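# Place circuit board on fixture and clamp it

## Task

Pick up the circuit board lying in front of the test fixture, set it on the fixture, and close both clamps on it; then release it and move the grippers away.

## Robot and tools

Robot: two six-joint arms, left_arm and right_arm, each ending in a parallel two-finger gripper. Both share one scene frame: origin on the table top midway between the arms, +x out over the table, +z up, left_arm on the +y side. Bases: left_arm at (+0.024, +0.296, 0) m, quat_wxyz (+0.997, 0, 0, +0.076); right_arm at (+0.040, -0.245, 0) m, quat_wxyz (+0.999, 0, 0, +0.042). The names left and right refer to arms, not to image sides. On each gripper the fingers point along its +z axis and close along its y axis. end_effector_position is the pinch point between the pads, roughly 1 cm short of the fingertips. Joint ranges (rad): waist -2.618..3.054, shoulder 0..3.142, elbow 0..3.142, wrist pitch -1.571..1.571, wrist yaw -1.571..1.571, wrist roll -2.094..2.094.

The ROW: every motion command uses one row of 16 numbers covering both arms, even when only one moves: left_arm x, y, z, qw, qx, qy, qz, opening, then the same eight for right_arm. x, y, z are an absolute target position of that gripper's pinch point in metres, scene frame; qw..qz are an absolute target orientation (w first), scene frame. Opening runs -1 (closed) to +1 (open, 0.094 m); between the ends the fingers go to where grip_measured reads that value. Optionally append 12 more numbers in 0..1: per-joint stiffness scales, left_arm's six then right_arm's six, in Joint positions order; they persist until changed.

execute_actions(actions): a list of up to 15 actions; each action is a list of up to 15 rows, one row per 1/30 s control step, and a short action repeats its final row until 15 steps pass. An empty list just reports state and images. Each step, the commanded pose is clipped to at most 70 mm and 16 degrees from the measured pose, so far targets take several actions. An action is rejected for both arms if any target lies over 0.6 m from that gripper's current position along any of its own axes; if the first action fails this, or anything is malformed, nothing runs.

move(target, speed, blocking): target is one row as above (absolute poses). The grippers travel in straight lines, all finishing together, lasting 0.5 to 10 s (cut off at 10 s). speed is the path's top speed in m/s, 0.002 to 0.5, default 0.25; rotation is capped at twice that in rad/s. Opening is sent at the start. Paths ignore obstacles and the other arm. blocking=false returns after 0.5 s while motion continues; then use wait or stop before sending new rows or moves. Faster contact hits harder, and aiming farther past a contact presses harder.

wait(seconds): 0 to 10; arms hold their last command, a running move continues, and it returns early when that move ends. stop(): brakes a running move (needs braking room; fingers keep moving). zoom_image(camera, region): camera is cam_low, cam_left_wrist or cam_right_wrist; region [x0, y0, x1, y1] in pixels of that camera's last image, origin top-left, at most 504x504. read_manual(section): only "licences"; no motion. finished_scene(scene): ends the current scene by its number, irreversible; do it only once the board is clamped, released and clear.

Results: a state line per arm with pose (position in m, quat_wxyz); printed positions can be off, more at long reach, and motions often stop a centimetre or more short, usually low. Hand target lines show the pose the controller is currently driving toward. grip_measured is the measured opening on the command scale (last Joint positions entry is metres); each gripper may read up to ~1 mm off. To hold a part, command about 0.03 below grip_measured; smaller margins grip lighter. Thin parts (under ~2 mm) get less force. A move adds a move: line with its ending (done, off_target, moving, held, fault) and limits (paced = pose clipped; held = a check blocked steps, after which the arm may lurch faster) and each gripper's distance from target. An ending naming one arm means the other finished fine. pose unreachable means the clearance check altered or blocked that arm's command. FAULT lines mark an arm stop. Joint torques are noisy, offset and include friction.

Cameras: cam_low 504x504 fixed; cam_left_wrist and cam_right_wrist 616x616 fisheye on the grippers. Calibration is given with small possible errors.

Avoid: knocking or placing anything off the table (fails the job), dropping or slipping the board, slamming or shoving hard, arms touching or pressing each other. To keep an arm still, resend its full last reported pose and desired opening each call; keep a fixed orientation by repeating the same quaternion rather than copying drifted readings. Occasional external tugs may hit held or loose parts. Holding loads heats motors: MOTOR HOT at 75 °C, a 10 s arm stop at 90 °C, and at 100 °C the arm goes limp and drops.

Each tool is called after "Call:" as a command line: name --argument value for each argument, lists and objects as JSON in quotes; but a table of rows of numbers goes row by row, as --pt "numbers of a row", without its own name.

## Session

Call:
execute_actions --actions '[]'

Scene clock: 0.00 s.
left_arm: end_effector_position=(+0.1732, +0.5932, +0.3891) grip_measured=+1.000 end_effector_quat_wxyz=(+0.752, -0.658, -0.032, +0.028) | right_arm: end_effector_position=(+0.2279, +0.2315, +0.2558) grip_measured=+1.000 end_effector_quat_wxyz=(-0.285, +0.947, -0.074, +0.126)
Joint positions: left_arm=[ 0.478  1.029  0.801  0.481 -1.012 -1.365  0.094] | right_arm=[ 1.139  2.02   2.187 -1.109  0.087 -1.792  0.094]
Joint velocities: left_arm=[-0.007 -0.002 -0.012  0.007 -0.022  0.007  0.   ] | right_arm=[-0.022 -0.012 -0.002 -0.007 -0.022  0.022  0.   ]
Joint torques (N m, as the arm reports them, + toward a larger angle): no reading
Hand target (left_arm): +0.173, +0.593, +0.392; +0.752, -0.657, -0.028, +0.029
Hand target (right_arm): +0.227, +0.231, +0.261; -0.289, +0.946, -0.075, +0.124
Joint stiffness scale: left_arm=[1. 1. 1. 1. 1. 1.] | right_arm=[1. 1. 1. 1. 1. 1.]

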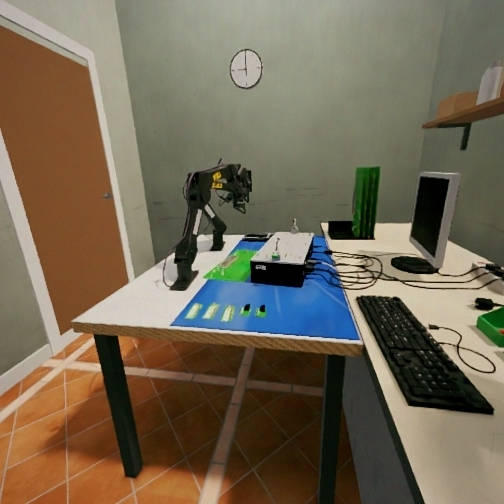

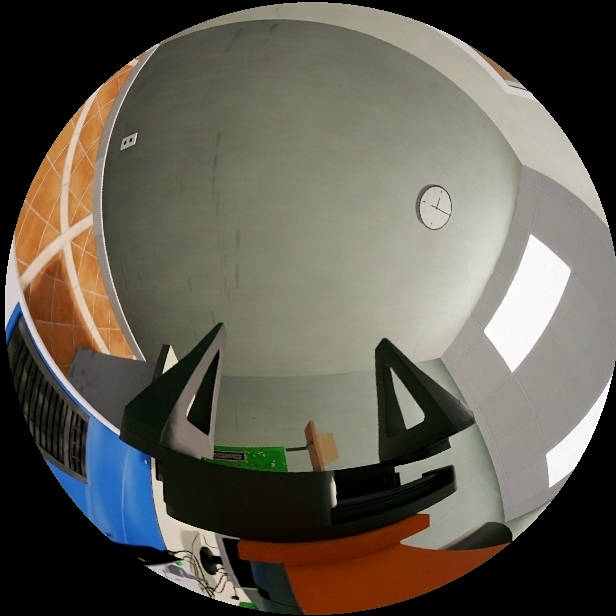

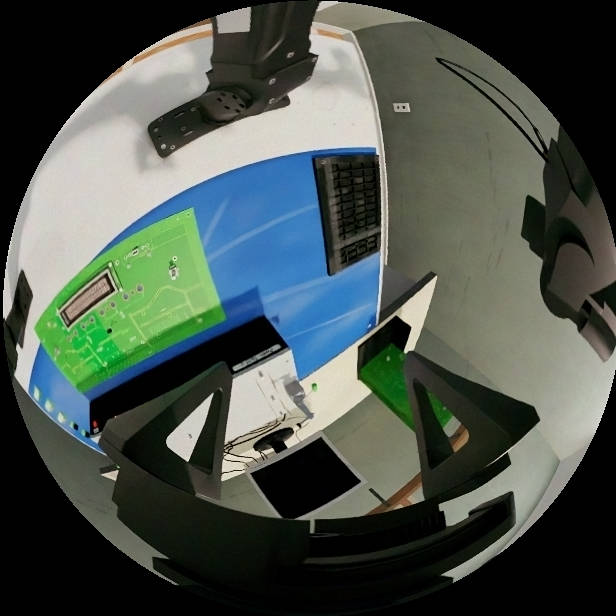

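Call:
zoom_image --camera "cam_low" --region '[160, 200, 360, 330]'

Call:
zoom_image --camera "cam_right_wrist" --region '[20, 190, 340, 470]'

Region (160, 200, 360, 330) of cam_low's 504x504 image, scaled by 2.520, with more detail than that image has; it fills the top 328 rows of this view, and the rest is white.

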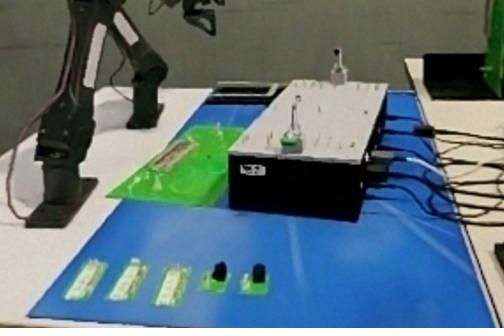

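Region (20, 190, 340, 470) of cam_right_wrist's 616x616 image, scaled by 1.575, with more detail than that image has; it fills the top 441 rows of this view, and the rest is white.

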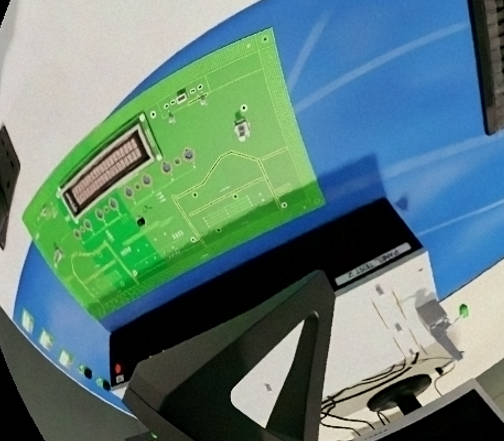

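Call:
move --target '[0.1732,0.5932,0.3891,0.752,-0.658,-0.032,0.028,1,0.25,-0.15,0.3,0,0.5,-0.866,0,1]' --speed 0.4

Call:
move --target '[0.3,0.2,0.3,0,0.707,-0.707,0,1,0.3,-0.17,0.3,0,-0.5,-0.866,0,1]' --speed 0.4

Scene clock: 3.57 s.
left_arm: end_effector_position=(+0.1732, +0.5932, +0.3891) grip_measured=+1.000 end_effector_quat_wxyz=(+0.752, -0.658, -0.032, +0.028) | right_arm: end_effector_position=(+0.2527, -0.1489, +0.3017) grip_measured=+1.000 end_effector_quat_wxyz=(+0.216, -0.502, +0.837, -0.032)
Joint positions: left_arm=[ 0.478  1.029  0.801  0.481 -1.012 -1.365  0.094] | right_arm=[ 0.347  1.23   1.672 -1.572  0.016 -0.652  0.094]
Joint velocities: left_arm=[-0.012 -0.002 -0.002 -0.066 -0.007 -0.051  0.   ] | right_arm=[ 0.007 -0.012 -0.007 -0.095 -0.007  0.051  0.   ]
Joint torques (N m, as the arm reports them, + toward a larger angle): left_arm=[-0.02 -2.13  7.54  1.57  0.13  0.  ] | right_arm=[-0.73 -3.85  4.96  1.19 -0.11  0.03]
Hand target (left_arm): +0.173, +0.593, +0.389; +0.752, -0.658, -0.032, +0.028
Hand target (right_arm): +0.248, -0.151, +0.302; +0.219, -0.495, +0.841, -0.025
Off the commanded pose (left_arm): 0.000 m, 0 deg.
Off the commanded pose (right_arm): 0.003 m, 25 deg; orientation clipped at the last step of the last action.
Joint stiffness scale: left_arm=[1. 1. 1. 1. 1. 1.] | right_arm=[1. 1. 1. 1. 1. 1.]
joint sent to its limit (right arm) — the command would take joint 4 (wrist pitch) past its lower limit, so that joint was sent only as far as its limit.
move: off_target (right_arm); limits=paced
camera_calibration (this result's frames):
cam_right_wrist: T_world_to_cam=[[0.793309, -0.566208, 0.223759, -0.350575], [-0.600961, -0.787124, 0.138861, 0.0271911], [0.0975023, -0.24463, -0.964702, 0.321942], [0, 0, 0, 1]] pos_world=[0.263065, -0.0983393, 0.385247]

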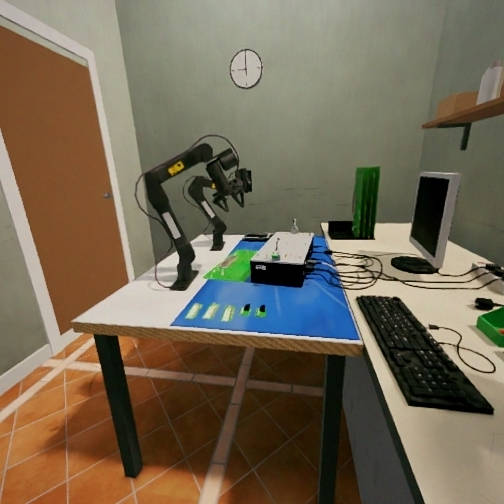

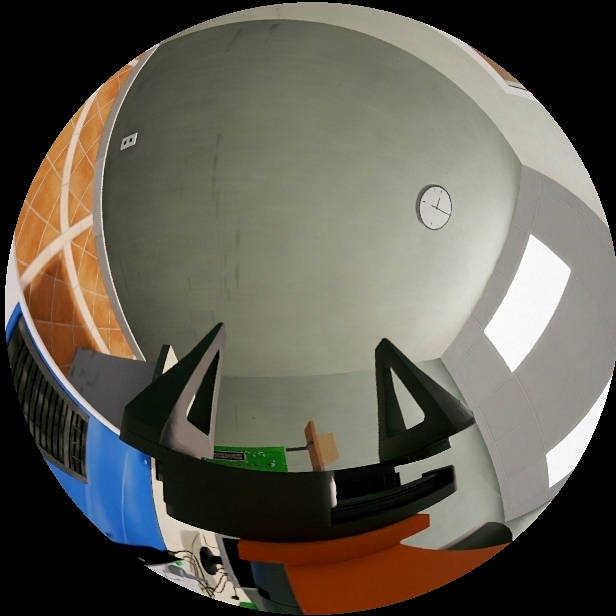

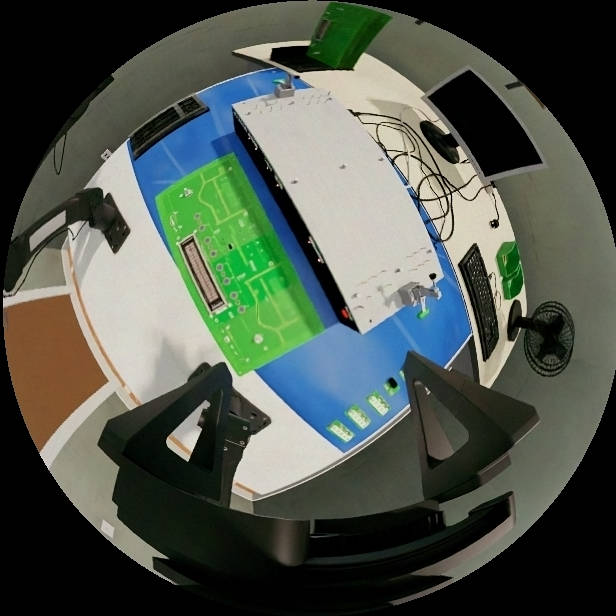

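Scene clock: 7.33 s.
left_arm: end_effector_position=(+0.2956, +0.1938, +0.2953) grip_measured=+1.000 end_effector_quat_wxyz=(+0.077, -0.701, +0.686, -0.177) | right_arm: end_effector_position=(+0.2962, -0.1697, +0.2964) grip_measured=+1.000 end_effector_quat_wxyz=(+0.136, +0.481, +0.855, +0.137)
Joint positions: left_arm=[-0.516  1.455  1.824 -1.551 -0.    -1.955  0.094] | right_arm=[ 0.198  1.378  1.768 -1.573  0.002  1.307  0.094]
Joint velocities: left_arm=[ 0.022 -0.017 -0.037 -0.007 -0.007 -0.022  0.   ] | right_arm=[-0.027 -0.022  0.002  0.022 -0.037  0.081  0.   ]
Joint torques (N m, as the arm reports them, + toward a larger angle): left_arm=[ 0.61 -4.13  7.89  0.94  0.    0.17] | right_arm=[-0.72 -2.6   7.88  1.11 -0.04  0.03]
Hand target (left_arm): +0.294, +0.196, +0.300; -0.077, +0.699, -0.689, +0.177
Hand target (right_arm): +0.300, -0.170, +0.299; +0.136, +0.487, +0.851, +0.139
Off the commanded pose (left_arm): 0.009 m, 22 deg; orientation clipped at the last step of the last action.
Off the commanded pose (right_arm): 0.005 m, 22 deg; orientation clipped at the last step of the last action.
Joint stiffness scale: left_arm=[1. 1. 1. 1. 1. 1.] | right_arm=[1. 1. 1. 1. 1. 1.]
joint sent to its limit (left arm) — the command would take joint 4 (wrist pitch) past its lower limit, so that joint was sent only as far as its limit.
joint sent to its limit (right arm) — the command would take joint 4 (wrist pitch) past its lower limit, so that joint was sent only as far as its limit.
move: off_target (left_arm, right_arm); limits=paced
camera_calibration (this result's frames):
cam_left_wrist: T_world_to_cam=[[0.899267, 0.242081, 0.364302, -0.421442], [-0.147288, -0.616646, 0.77334, -0.0428832], [0.411856, -0.749096, -0.518874, 0.291819], [0, 0, 0, 1]] pos_world=[0.252485, 0.29418, 0.338113]
cam_right_wrist: T_world_to_cam=[[-0.821229, -0.417896, -0.388518, 0.289136], [-0.557917, 0.730844, 0.393187, 0.207171], [0.119635, 0.539657, -0.833341, 0.395038], [0, 0, 0, 1]] pos_world=[0.305771, -0.243765, 0.360079]

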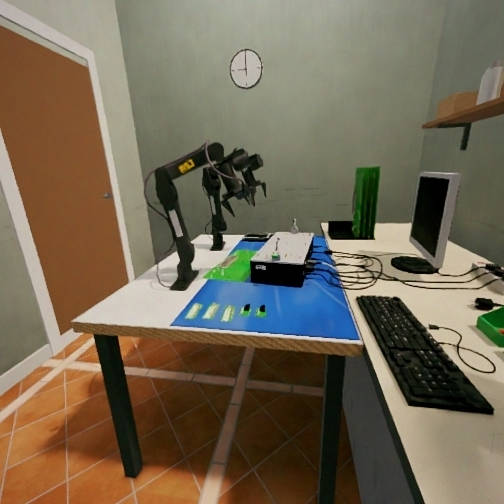

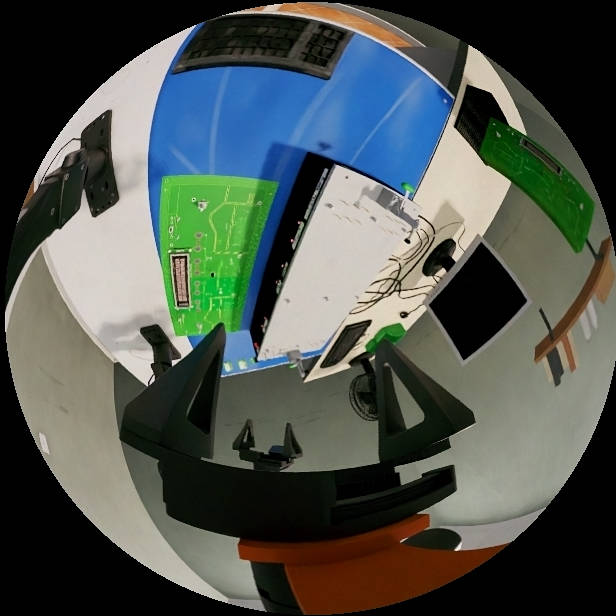

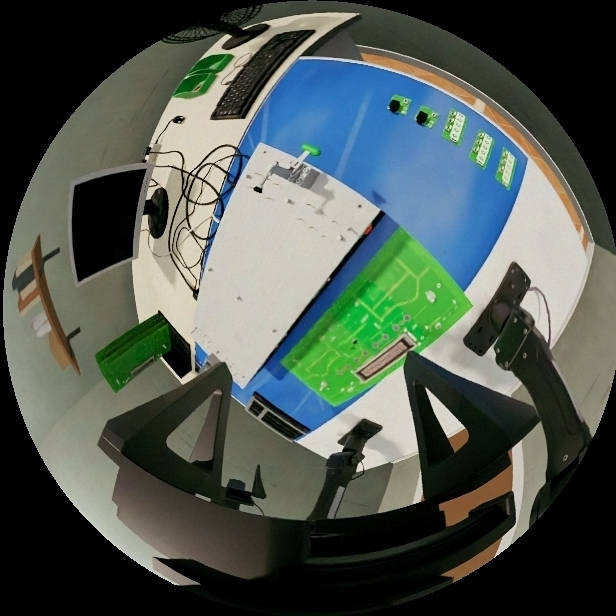

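Call:
move --target '[0.3,0.16,0.22,0.259,0,0.966,0,1,0.3,-0.14,0.22,0.259,0,0.966,0,1]' --speed 0.4

Call:
zoom_image --camera "cam_right_wrist" --region '[100, 120, 460, 480]'

Call:
zoom_image --camera "cam_left_wrist" --region '[160, 120, 520, 480]'

Scene clock: 10.20 s.
left_arm: end_effector_position=(+0.2998, +0.1588, +0.2161) grip_measured=+1.000 end_effector_quat_wxyz=(+0.247, -0.005, +0.969, +0.001) | right_arm: end_effector_position=(+0.3008, -0.1384, +0.2155) grip_measured=+1.000 end_effector_quat_wxyz=(+0.247, +0.004, +0.969, -0.001)
Joint positions: left_arm=[-0.783  1.35   1.353 -1.161 -0.289 -0.58   0.094] | right_arm=[ 0.458  1.236  1.268 -1.168  0.252  0.495  0.094]
Joint velocities: left_arm=[ 0.002 -0.037  0.002  0.037  0.007  0.051  0.   ] | right_arm=[-0.017 -0.002 -0.002 -0.066 -0.007 -0.051  0.   ]
Joint torques (N m, as the arm reports them, + toward a larger angle): left_arm=[-0.41 -6.34  5.8   1.29 -0.34  0.19] | right_arm=[ 0.53 -5.65  6.25  1.28  0.33 -0.05]
Hand target (left_arm): +0.299, +0.161, +0.219; +0.258, +0.001, +0.966, +0.003
Hand target (right_arm): +0.300, -0.140, +0.220; +0.260, -0.000, +0.966, -0.002
Off the commanded pose (left_arm): 0.004 m, 2 deg.
Off the commanded pose (right_arm): 0.005 m, 2 deg.
Joint stiffness scale: left_arm=[1. 1. 1. 1. 1. 1.] | right_arm=[1. 1. 1. 1. 1. 1.]
move: done
camera_calibration (this result's frames):
cam_left_wrist: T_world_to_cam=[[0.154685, -0.978272, 0.138045, 0.0780822], [-0.959744, -0.115636, 0.255967, 0.273198], [-0.234443, -0.172082, -0.956778, 0.419514], [0, 0, 0, 1]] pos_world=[0.348474, 0.180168, 0.320673]
cam_right_wrist: T_world_to_cam=[[-0.0789717, -0.995121, -0.0591453, -0.0995143], [-0.996809, 0.0781365, 0.0163068, 0.341614], [-0.0116058, 0.0602444, -0.998116, 0.31886], [0, 0, 0, 1]] pos_world=[0.336366, -0.144931, 0.306802]

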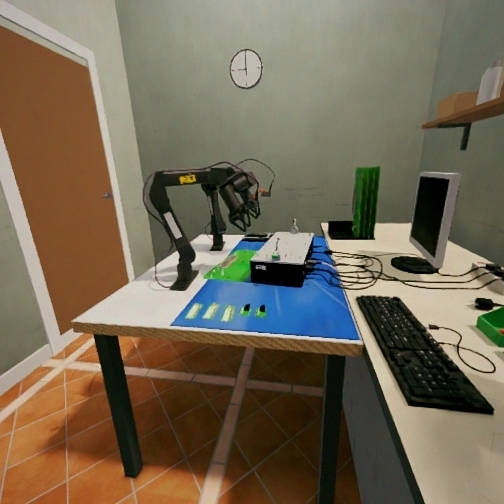

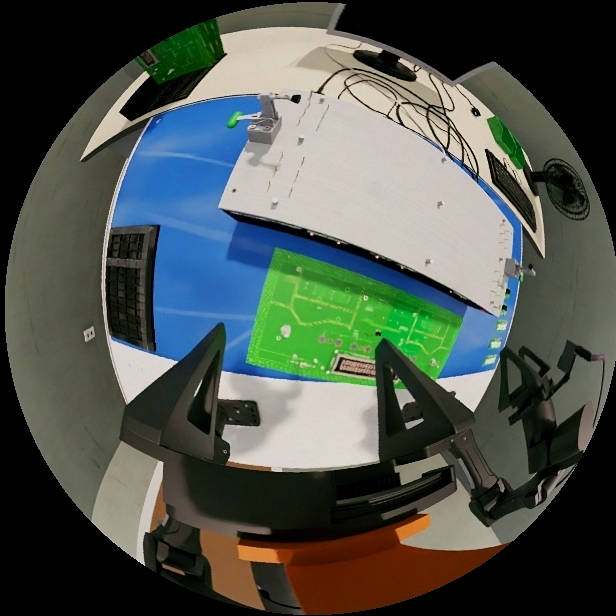

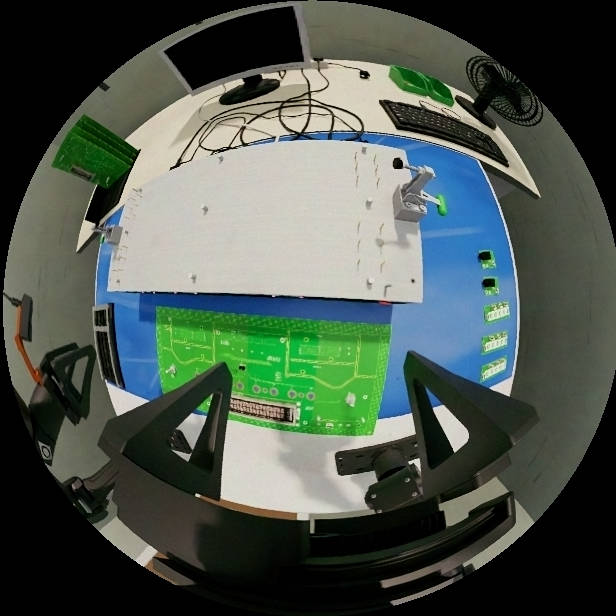

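Region (100, 120, 460, 480) of cam_right_wrist's 616x616 image, scaled by 1.400, with more detail than that image has.

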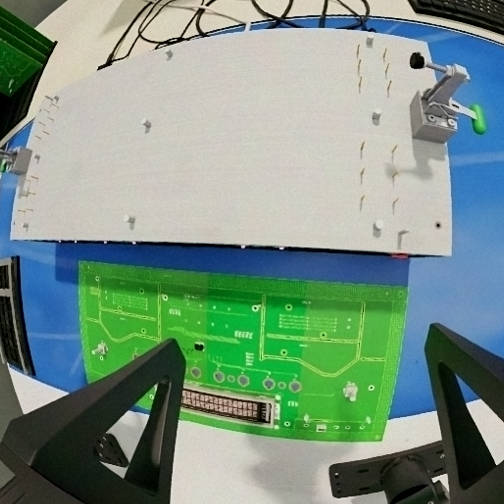

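Region (160, 120, 520, 480) of cam_left_wrist's 616x616 image, scaled by 1.400, with more detail than that image has.

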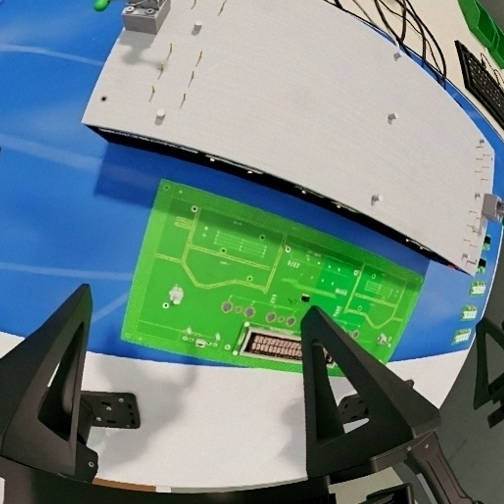

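Call:
zoom_image --camera "cam_right_wrist" --region '[280, 260, 460, 440]'

Call:
zoom_image --camera "cam_right_wrist" --region '[330, 130, 470, 270]'

Call:
zoom_image --camera "cam_left_wrist" --region '[210, 80, 350, 220]'

Call:
zoom_image --camera "cam_left_wrist" --region '[230, 235, 390, 395]'

Region (280, 260, 460, 440) of cam_right_wrist's 616x616 image, scaled by 2.800, with more detail than that image has.

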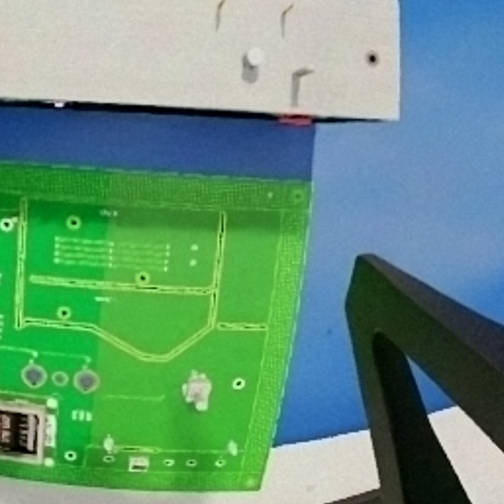

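Region (330, 130, 470, 270) of cam_right_wrist's 616x616 image, scaled by 3.600, with more detail than that image has.

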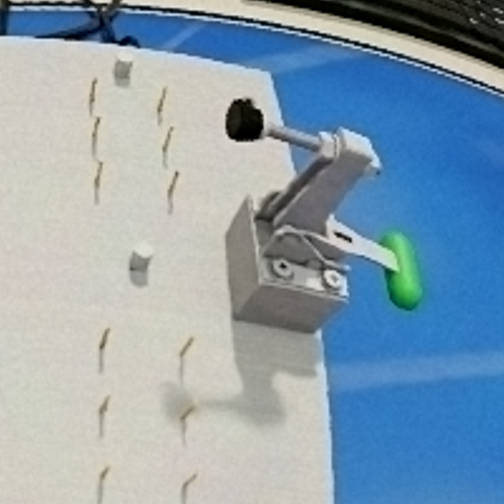

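Region (210, 80, 350, 220) of cam_left_wrist's 616x616 image, scaled by 3.600, with more detail than that image has.

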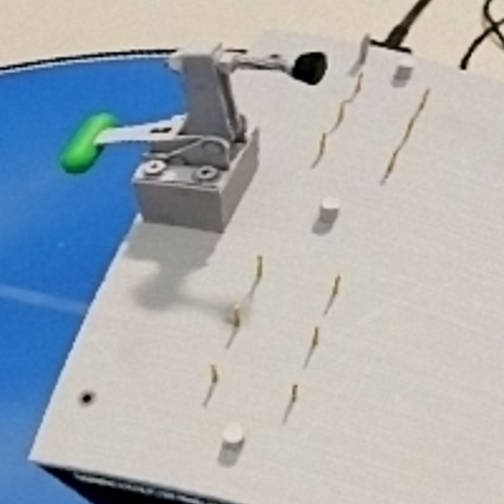

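Region (230, 235, 390, 395) of cam_left_wrist's 616x616 image, scaled by 3.150, with more detail than that image has.

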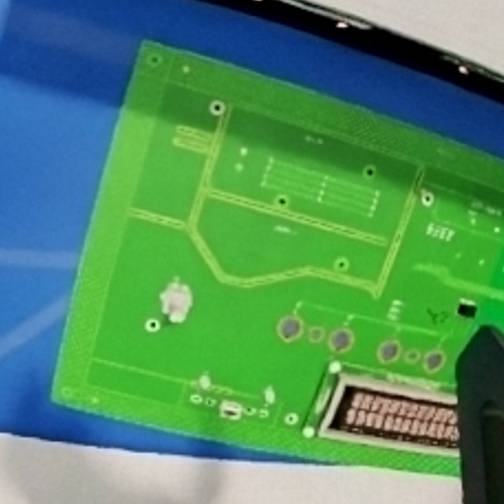

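Call:
move --target '[0.47,0.16,0.17,0.2583,0.0632,0.9639,-0.0169,-0.5,0.427,-0.172,0.17,0.0656,0.6568,-0.7489,0.0575,-0.5]' --speed 0.3

Scene clock: 15.00 s.
left_arm: end_effector_position=(+0.4607, +0.1600, +0.1599) grip_measured=-0.498 end_effector_quat_wxyz=(+0.244, +0.062, +0.968, -0.015) | right_arm: end_effector_position=(+0.4232, -0.1704, +0.1670) grip_measured=-0.497 end_effector_quat_wxyz=(-0.030, -0.660, +0.748, -0.071)
Joint positions: left_arm=[-0.496  1.839  1.623 -0.871 -0.102 -0.192  0.024] | right_arm=[ 0.174  2.054  2.058 -1.566  0.153 -1.188  0.024]
Joint velocities: left_arm=[ 0.002 -0.002  0.002 -0.007 -0.007  0.066 -0.   ] | right_arm=[ 0.002 -0.007 -0.007 -0.007  0.022 -0.081  0.   ]
Joint torques (N m, as the arm reports them, + toward a larger angle): left_arm=[ 0.56 -9.43  9.43  1.4  -0.07  0.11] | right_arm=[ -0.5  -10.05   8.47   0.31   0.1   -0.04]
Hand target (left_arm): +0.469, +0.159, +0.169; +0.259, +0.063, +0.964, -0.019
Hand target (right_arm): +0.426, -0.173, +0.169; -0.031, -0.661, +0.746, -0.073
Off the commanded pose (left_arm): 0.014 m, 2 deg.
Off the commanded pose (right_arm): 0.005 m, 4 deg.
Joint stiffness scale: left_arm=[1. 1. 1. 1. 1. 1.] | right_arm=[1. 1. 1. 1. 1. 1.]
joint sent to its limit (right arm) — the command would take joint 4 (wrist pitch) past its lower limit, so that joint was sent only as far as its limit.
move: off_target (left_arm, right_arm)
camera_calibration (this result's frames):
cam_left_wrist: T_world_to_cam=[[0.0202888, -0.990581, 0.13542, 0.126422], [-0.965054, 0.0159915, 0.261561, 0.422688], [-0.261263, -0.135995, -0.95564, 0.410134], [0, 0, 0, 1]] pos_world=[0.512504, 0.174248, 0.264262]
cam_right_wrist: T_world_to_cam=[[0.975726, -0.210564, 0.0601811, -0.45717], [-0.203863, -0.772951, 0.600822, -0.111408], [-0.0799946, -0.598506, -0.797114, 0.156917], [0, 0, 0, 1]] pos_world=[0.435913, -0.088461, 0.21953]

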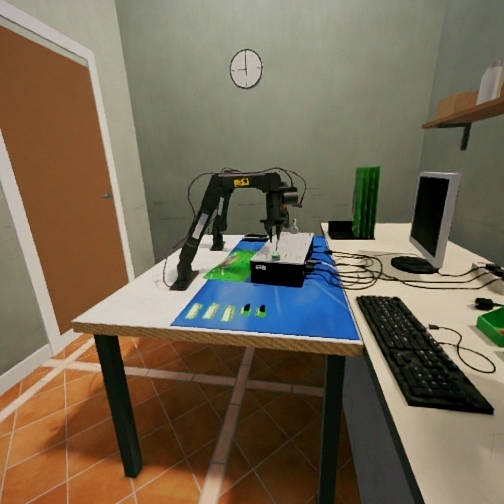

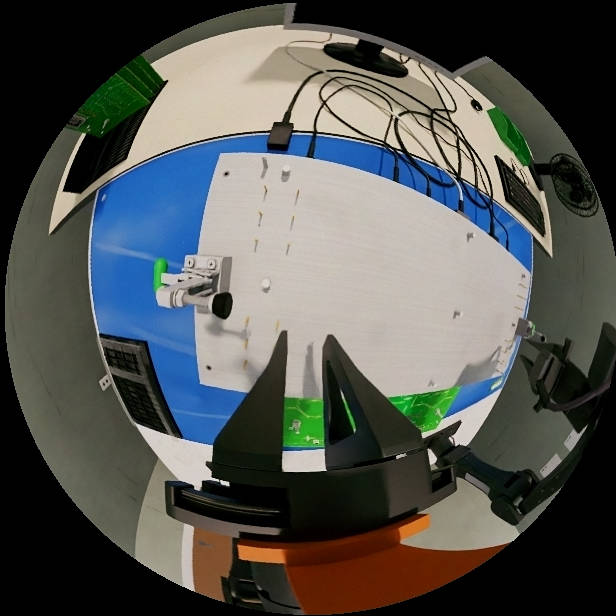

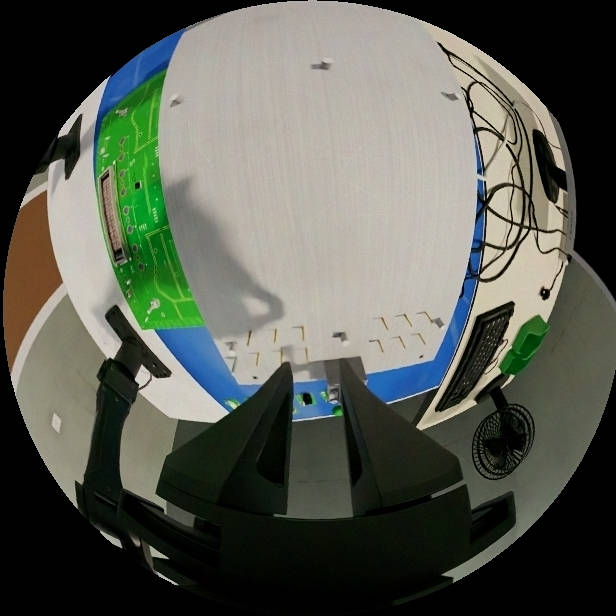

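Call:
zoom_image --camera "cam_left_wrist" --region '[200, 140, 320, 260]'

Call:
zoom_image --camera "cam_right_wrist" --region '[200, 310, 300, 410]'

Call:
zoom_image --camera "cam_left_wrist" --region '[140, 240, 300, 400]'

Region (200, 140, 320, 260) of cam_left_wrist's 616x616 image, scaled by 4.200, with more detail than that image has.

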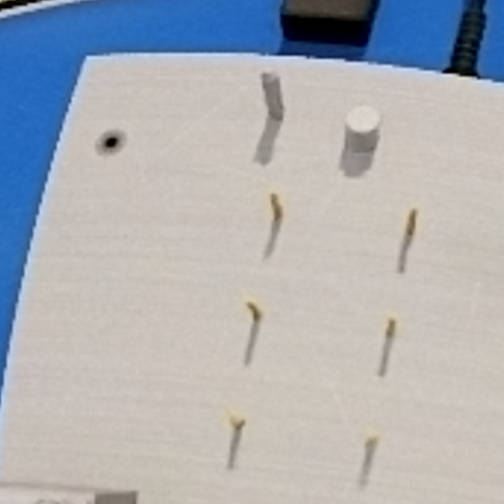

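Region (200, 310, 300, 410) of cam_right_wrist's 616x616 image, scaled by 5.040, with more detail than that image has.

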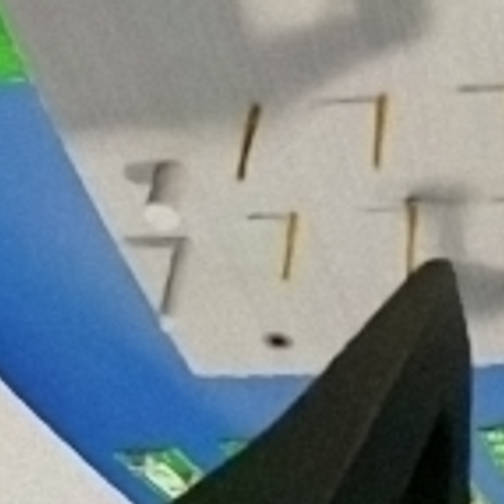

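Region (140, 240, 300, 400) of cam_left_wrist's 616x616 image, scaled by 3.150, with more detail than that image has.

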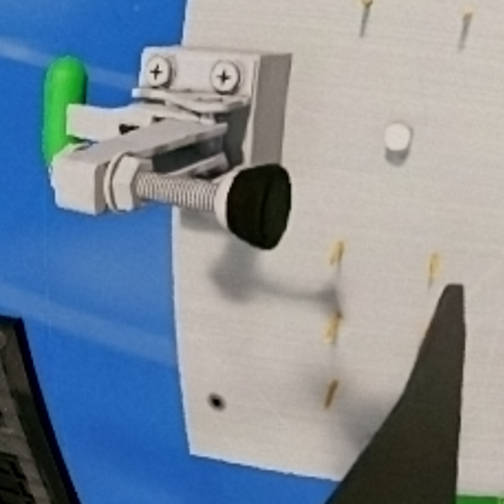

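Call:
move --target '[0.24,0.16,0.15,0.2583,0.0632,0.9639,-0.0169,-0.4,0.2,-0.173,0.15,0.2164,0,0.9763,0,-0.4]' --speed 0.4

Call:
move --target '[0.232,0.16,0.06,0.2583,0.0632,0.9639,-0.0169,-0.4,0.19,-0.173,0.06,0.2164,0,0.9763,0,-0.4]' --speed 0.2

Call:
zoom_image --camera "cam_left_wrist" --region '[230, 230, 390, 390]'

Call:
zoom_image --camera "cam_right_wrist" --region '[230, 260, 390, 420]'

Call:
zoom_image --camera "cam_low" --region '[190, 230, 270, 290]'

Scene clock: 18.23 s.
left_arm: end_effector_position=(+0.2449, +0.1558, +0.1525) grip_measured=-0.402 end_effector_quat_wxyz=(+0.258, +0.065, +0.964, -0.021) | right_arm: end_effector_position=(+0.2026, -0.1679, +0.1526) grip_measured=-0.403 end_effector_quat_wxyz=(+0.217, -0.001, +0.976, +0.005)
Joint positions: left_arm=[-0.92   1.108  0.929 -0.952 -0.294 -0.566  0.028] | right_arm=[ 0.618  0.854  0.864 -1.231  0.27   0.651  0.028]
Joint velocities: left_arm=[-0.002  0.007 -0.012 -0.095  0.051  0.037  0.   ] | right_arm=[ 0.002  0.007  0.017  0.022 -0.007  0.051 -0.   ]
Joint torques (N m, as the arm reports them, + toward a larger angle): left_arm=[-0.73 -4.07  6.06  1.06 -0.33 -0.12] | right_arm=[ 0.64 -0.98  6.33  0.96  0.38  0.07]
Hand target (left_arm): +0.240, +0.161, +0.151; +0.257, +0.064, +0.964, -0.013
Hand target (right_arm): +0.201, -0.172, +0.152; +0.220, +0.001, +0.976, -0.003
Off the commanded pose (left_arm): 0.007 m, 1 deg.
Off the commanded pose (right_arm): 0.006 m, 1 deg.
Joint stiffness scale: left_arm=[1. 1. 1. 1. 1. 1.] | right_arm=[1. 1. 1. 1. 1. 1.]
move: done
camera_calibration (this result's frames):
cam_left_wrist: T_world_to_cam=[[0.00575125, -0.989083, 0.147244, 0.129196], [-0.972132, 0.0289797, 0.232636, 0.220545], [-0.234363, -0.144479, -0.961353, 0.341709], [0, 0, 0, 1]] pos_world=[0.29374, 0.170764, 0.258173]
cam_right_wrist: T_world_to_cam=[[-0.0690869, -0.995626, -0.0628879, -0.141914], [-0.994947, 0.064162, 0.0772235, 0.234997], [-0.0728507, 0.0679053, -0.995028, 0.269966], [0, 0, 0, 1]] pos_world=[0.243672, -0.174704, 0.241552]

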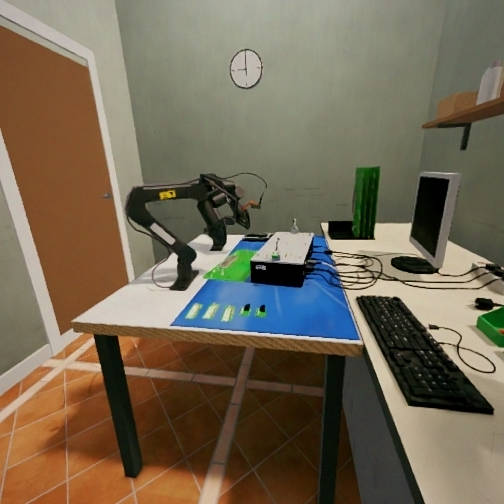

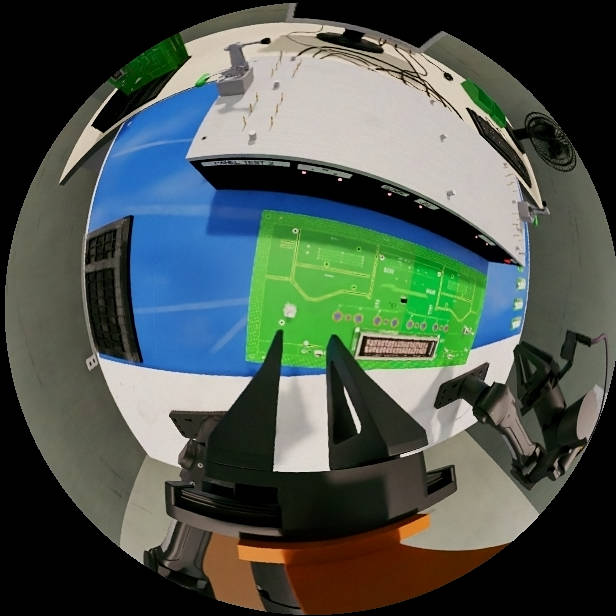

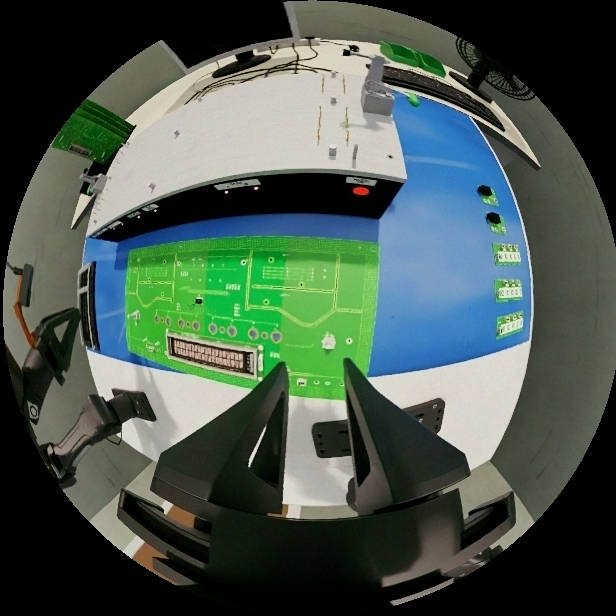

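Scene clock: 19.43 s.
left_arm: end_effector_position=(+0.2307, +0.1600, +0.0620) grip_measured=-0.402 end_effector_quat_wxyz=(+0.253, +0.066, +0.965, -0.020) | right_arm: end_effector_position=(+0.1866, -0.1733, +0.0581) grip_measured=-0.403 end_effector_quat_wxyz=(+0.203, -0.004, +0.979, -0.003)
Joint positions: left_arm=[-0.956  1.108  0.572 -0.614 -0.304 -0.6    0.028] | right_arm=[ 0.665  0.778  0.478 -0.966  0.277  0.7    0.028]
Joint velocities: left_arm=[ 0.002 -0.012  0.002  0.007  0.022 -0.007  0.   ] | right_arm=[ 0.007 -0.002 -0.012 -0.066 -0.037 -0.095 -0.   ]
Joint torques (N m, as the arm reports them, + toward a larger angle): left_arm=[-0.63 -2.13  6.24  1.3  -0.36 -0.11] | right_arm=[ 0.5  -1.52  6.63  1.06  0.37  0.06]
Hand target (left_arm): +0.231, +0.161, +0.060; +0.258, +0.063, +0.964, -0.017
Hand target (right_arm): +0.189, -0.174, +0.060; +0.217, +0.000, +0.976, -0.000
Off the commanded pose (left_arm): 0.002 m, 1 deg.
Off the commanded pose (right_arm): 0.004 m, 2 deg.
Joint stiffness scale: left_arm=[1. 1. 1. 1. 1. 1.] | right_arm=[1. 1. 1. 1. 1. 1.]
move: done
camera_calibration (this result's frames):
cam_left_wrist: T_world_to_cam=[[0.00590552, -0.989496, 0.144442, 0.146904], [-0.969745, 0.0295852, 0.242321, 0.226443], [-0.244049, -0.141502, -0.959384, 0.253587], [0, 0, 0, 1]] pos_world=[0.280612, 0.174545, 0.167197]
cam_right_wrist: T_world_to_cam=[[-0.0695086, -0.99653, -0.0457913, -0.155346], [-0.992351, 0.064377, 0.105334, 0.224657], [-0.102021, 0.0527626, -0.993382, 0.177839], [0, 0, 0, 1]] pos_world=[0.230284, -0.178653, 0.145885]

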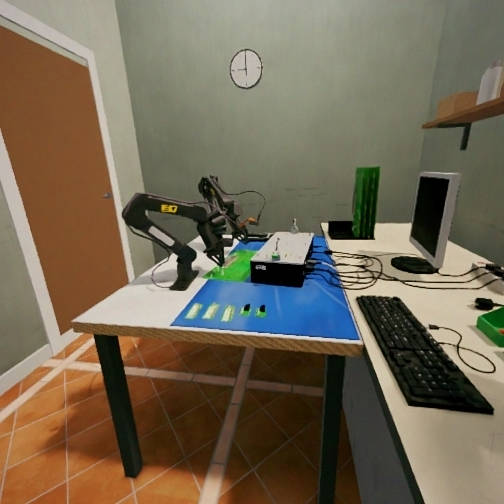

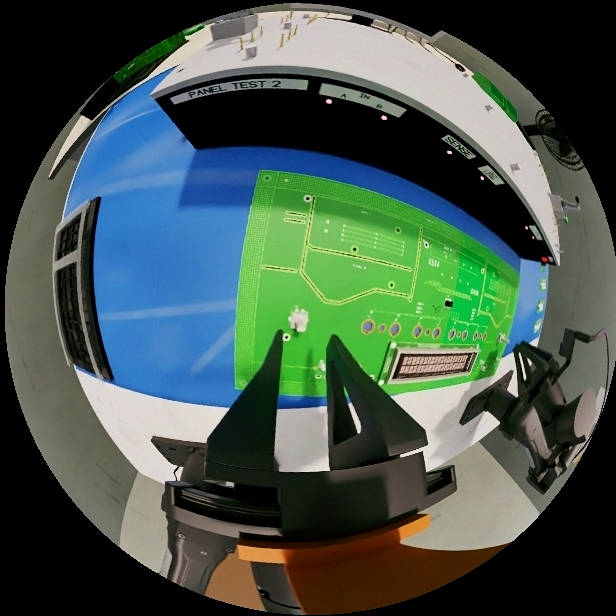

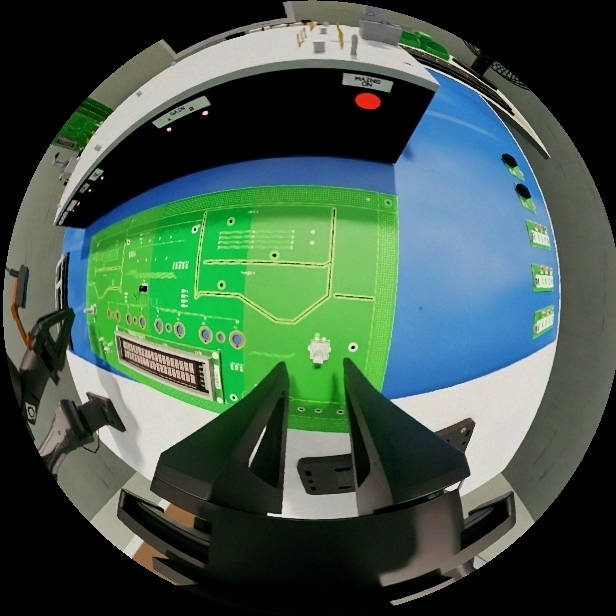

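Region (230, 230, 390, 390) of cam_left_wrist's 616x616 image, scaled by 3.150, with more detail than that image has.

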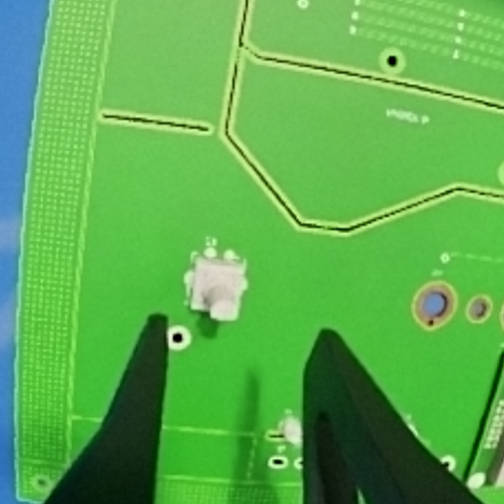

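Region (230, 260, 390, 420) of cam_right_wrist's 616x616 image, scaled by 3.150, with more detail than that image has.

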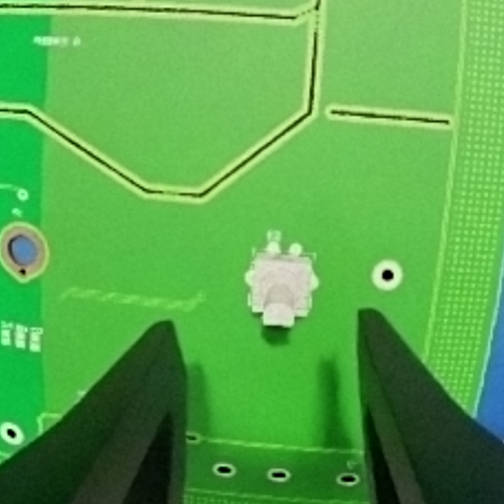

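Region (190, 230, 270, 290) of cam_low's 504x504 image, scaled by 6.300, with more detail than that image has; it fills the top 378 rows of this view, and the rest is white.

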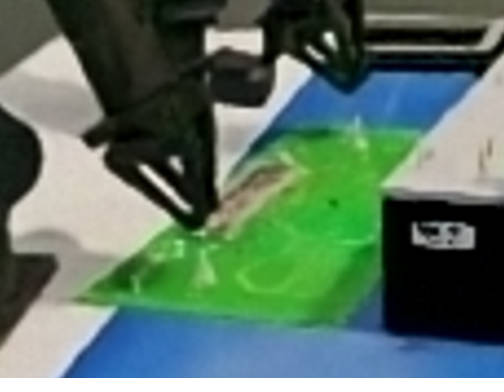

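Call:
move --target '[0.230,0.162,0.027,0.2583,0.0632,0.9639,-0.0169,-0.5,0.19,-0.1735,0.029,0.2164,0,0.9763,0,-0.5]' --speed 0.08

Call:
zoom_image --camera "cam_left_wrist" --region '[250, 280, 370, 400]'

Call:
zoom_image --camera "cam_right_wrist" --region '[250, 310, 370, 430]'

Call:
zoom_image --camera "cam_low" --region '[200, 240, 260, 290]'

Scene clock: 20.73 s.
left_arm: end_effector_position=(+0.2302, +0.1605, +0.0310) grip_measured=-0.498 end_effector_quat_wxyz=(+0.257, +0.065, +0.964, -0.024) | right_arm: end_effector_position=(+0.1884, -0.1716, +0.0306) grip_measured=-0.497 end_effector_quat_wxyz=(+0.212, -0.002, +0.977, +0.006)
Joint positions: left_arm=[-0.956  1.158  0.462 -0.444 -0.304 -0.602  0.024] | right_arm=[ 0.665  0.778  0.36  -0.822  0.277  0.7    0.024]
Joint velocities: left_arm=[ 0.002 -0.022 -0.027  0.066  0.007 -0.11  -0.001] | right_arm=[-0.007 -0.017  0.007 -0.007 -0.037  0.037  0.001]
Joint torques (N m, as the arm reports them, + toward a larger angle): left_arm=[-0.63 -1.59  5.81  1.3  -0.35 -0.09] | right_arm=[0.12 0.64 6.52 1.1  0.35 0.03]
Hand target (left_arm): +0.230, +0.162, +0.027; +0.258, +0.063, +0.964, -0.017
Hand target (right_arm): +0.190, -0.174, +0.029; +0.216, +0.000, +0.976, -0.000
Off the commanded pose (left_arm): 0.004 m, 1 deg.
Off the commanded pose (right_arm): 0.003 m, 1 deg.
Joint stiffness scale: left_arm=[1. 1. 1. 1. 1. 1.] | right_arm=[1. 1. 1. 1. 1. 1.]
move: done
camera_calibration (this result's frames):
cam_left_wrist: T_world_to_cam=[[0.00596107, -0.988432, 0.151548, 0.151501], [-0.971274, 0.0303297, 0.236022, 0.233898], [-0.237888, -0.148602, -0.959858, 0.223479], [0, 0, 0, 1]] pos_world=[0.279439, 0.175863, 0.136343]
cam_right_wrist: T_world_to_cam=[[-0.0684598, -0.995553, -0.0647132, -0.154292], [-0.994182, 0.0626712, 0.0876033, 0.229805], [-0.0831581, 0.070334, -0.994051, 0.150047], [0, 0, 0, 1]] pos_world=[0.230383, -0.178561, 0.119038]

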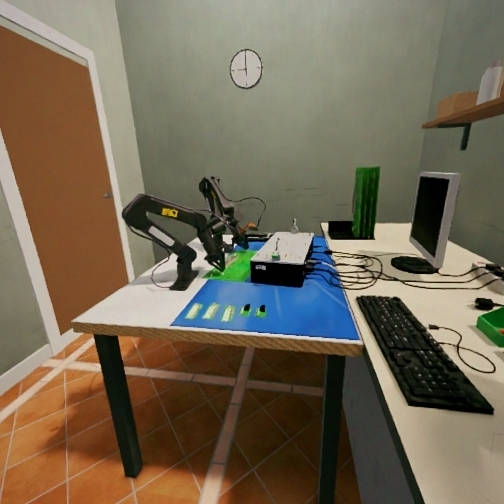

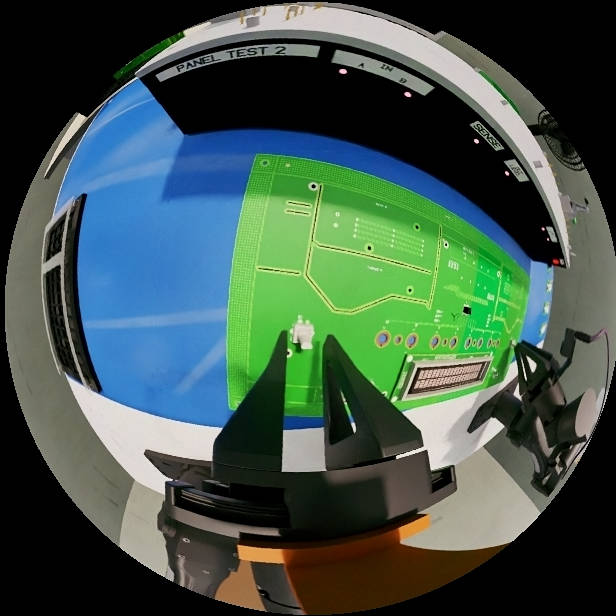

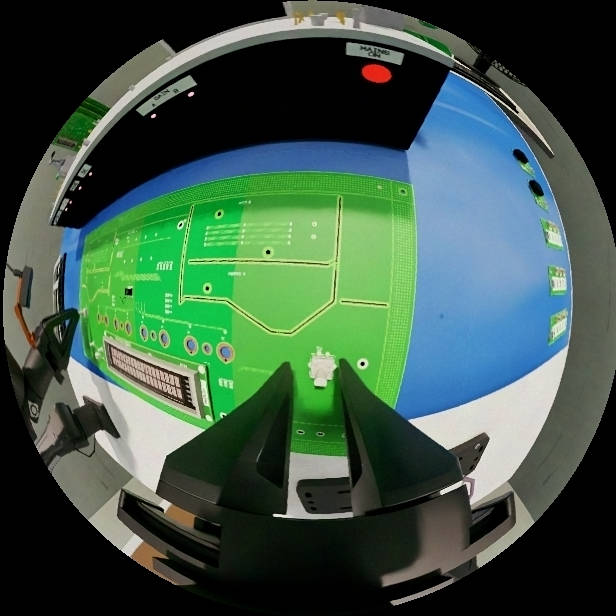

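Region (250, 280, 370, 400) of cam_left_wrist's 616x616 image, scaled by 4.200, with more detail than that image has.

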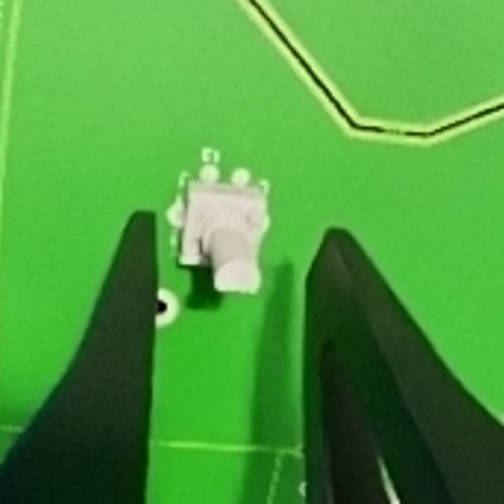

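Region (250, 310, 370, 430) of cam_right_wrist's 616x616 image, scaled by 4.200, with more detail than that image has.

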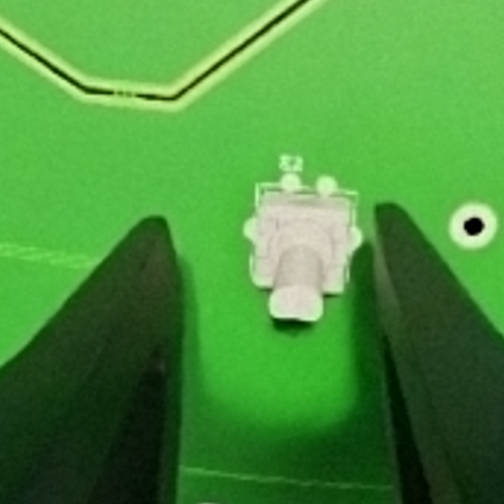

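Region (200, 240, 260, 290) of cam_low's 504x504 image, scaled by 8.400, with more detail than that image has.

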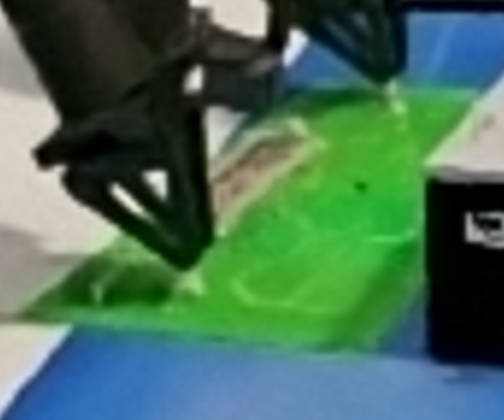

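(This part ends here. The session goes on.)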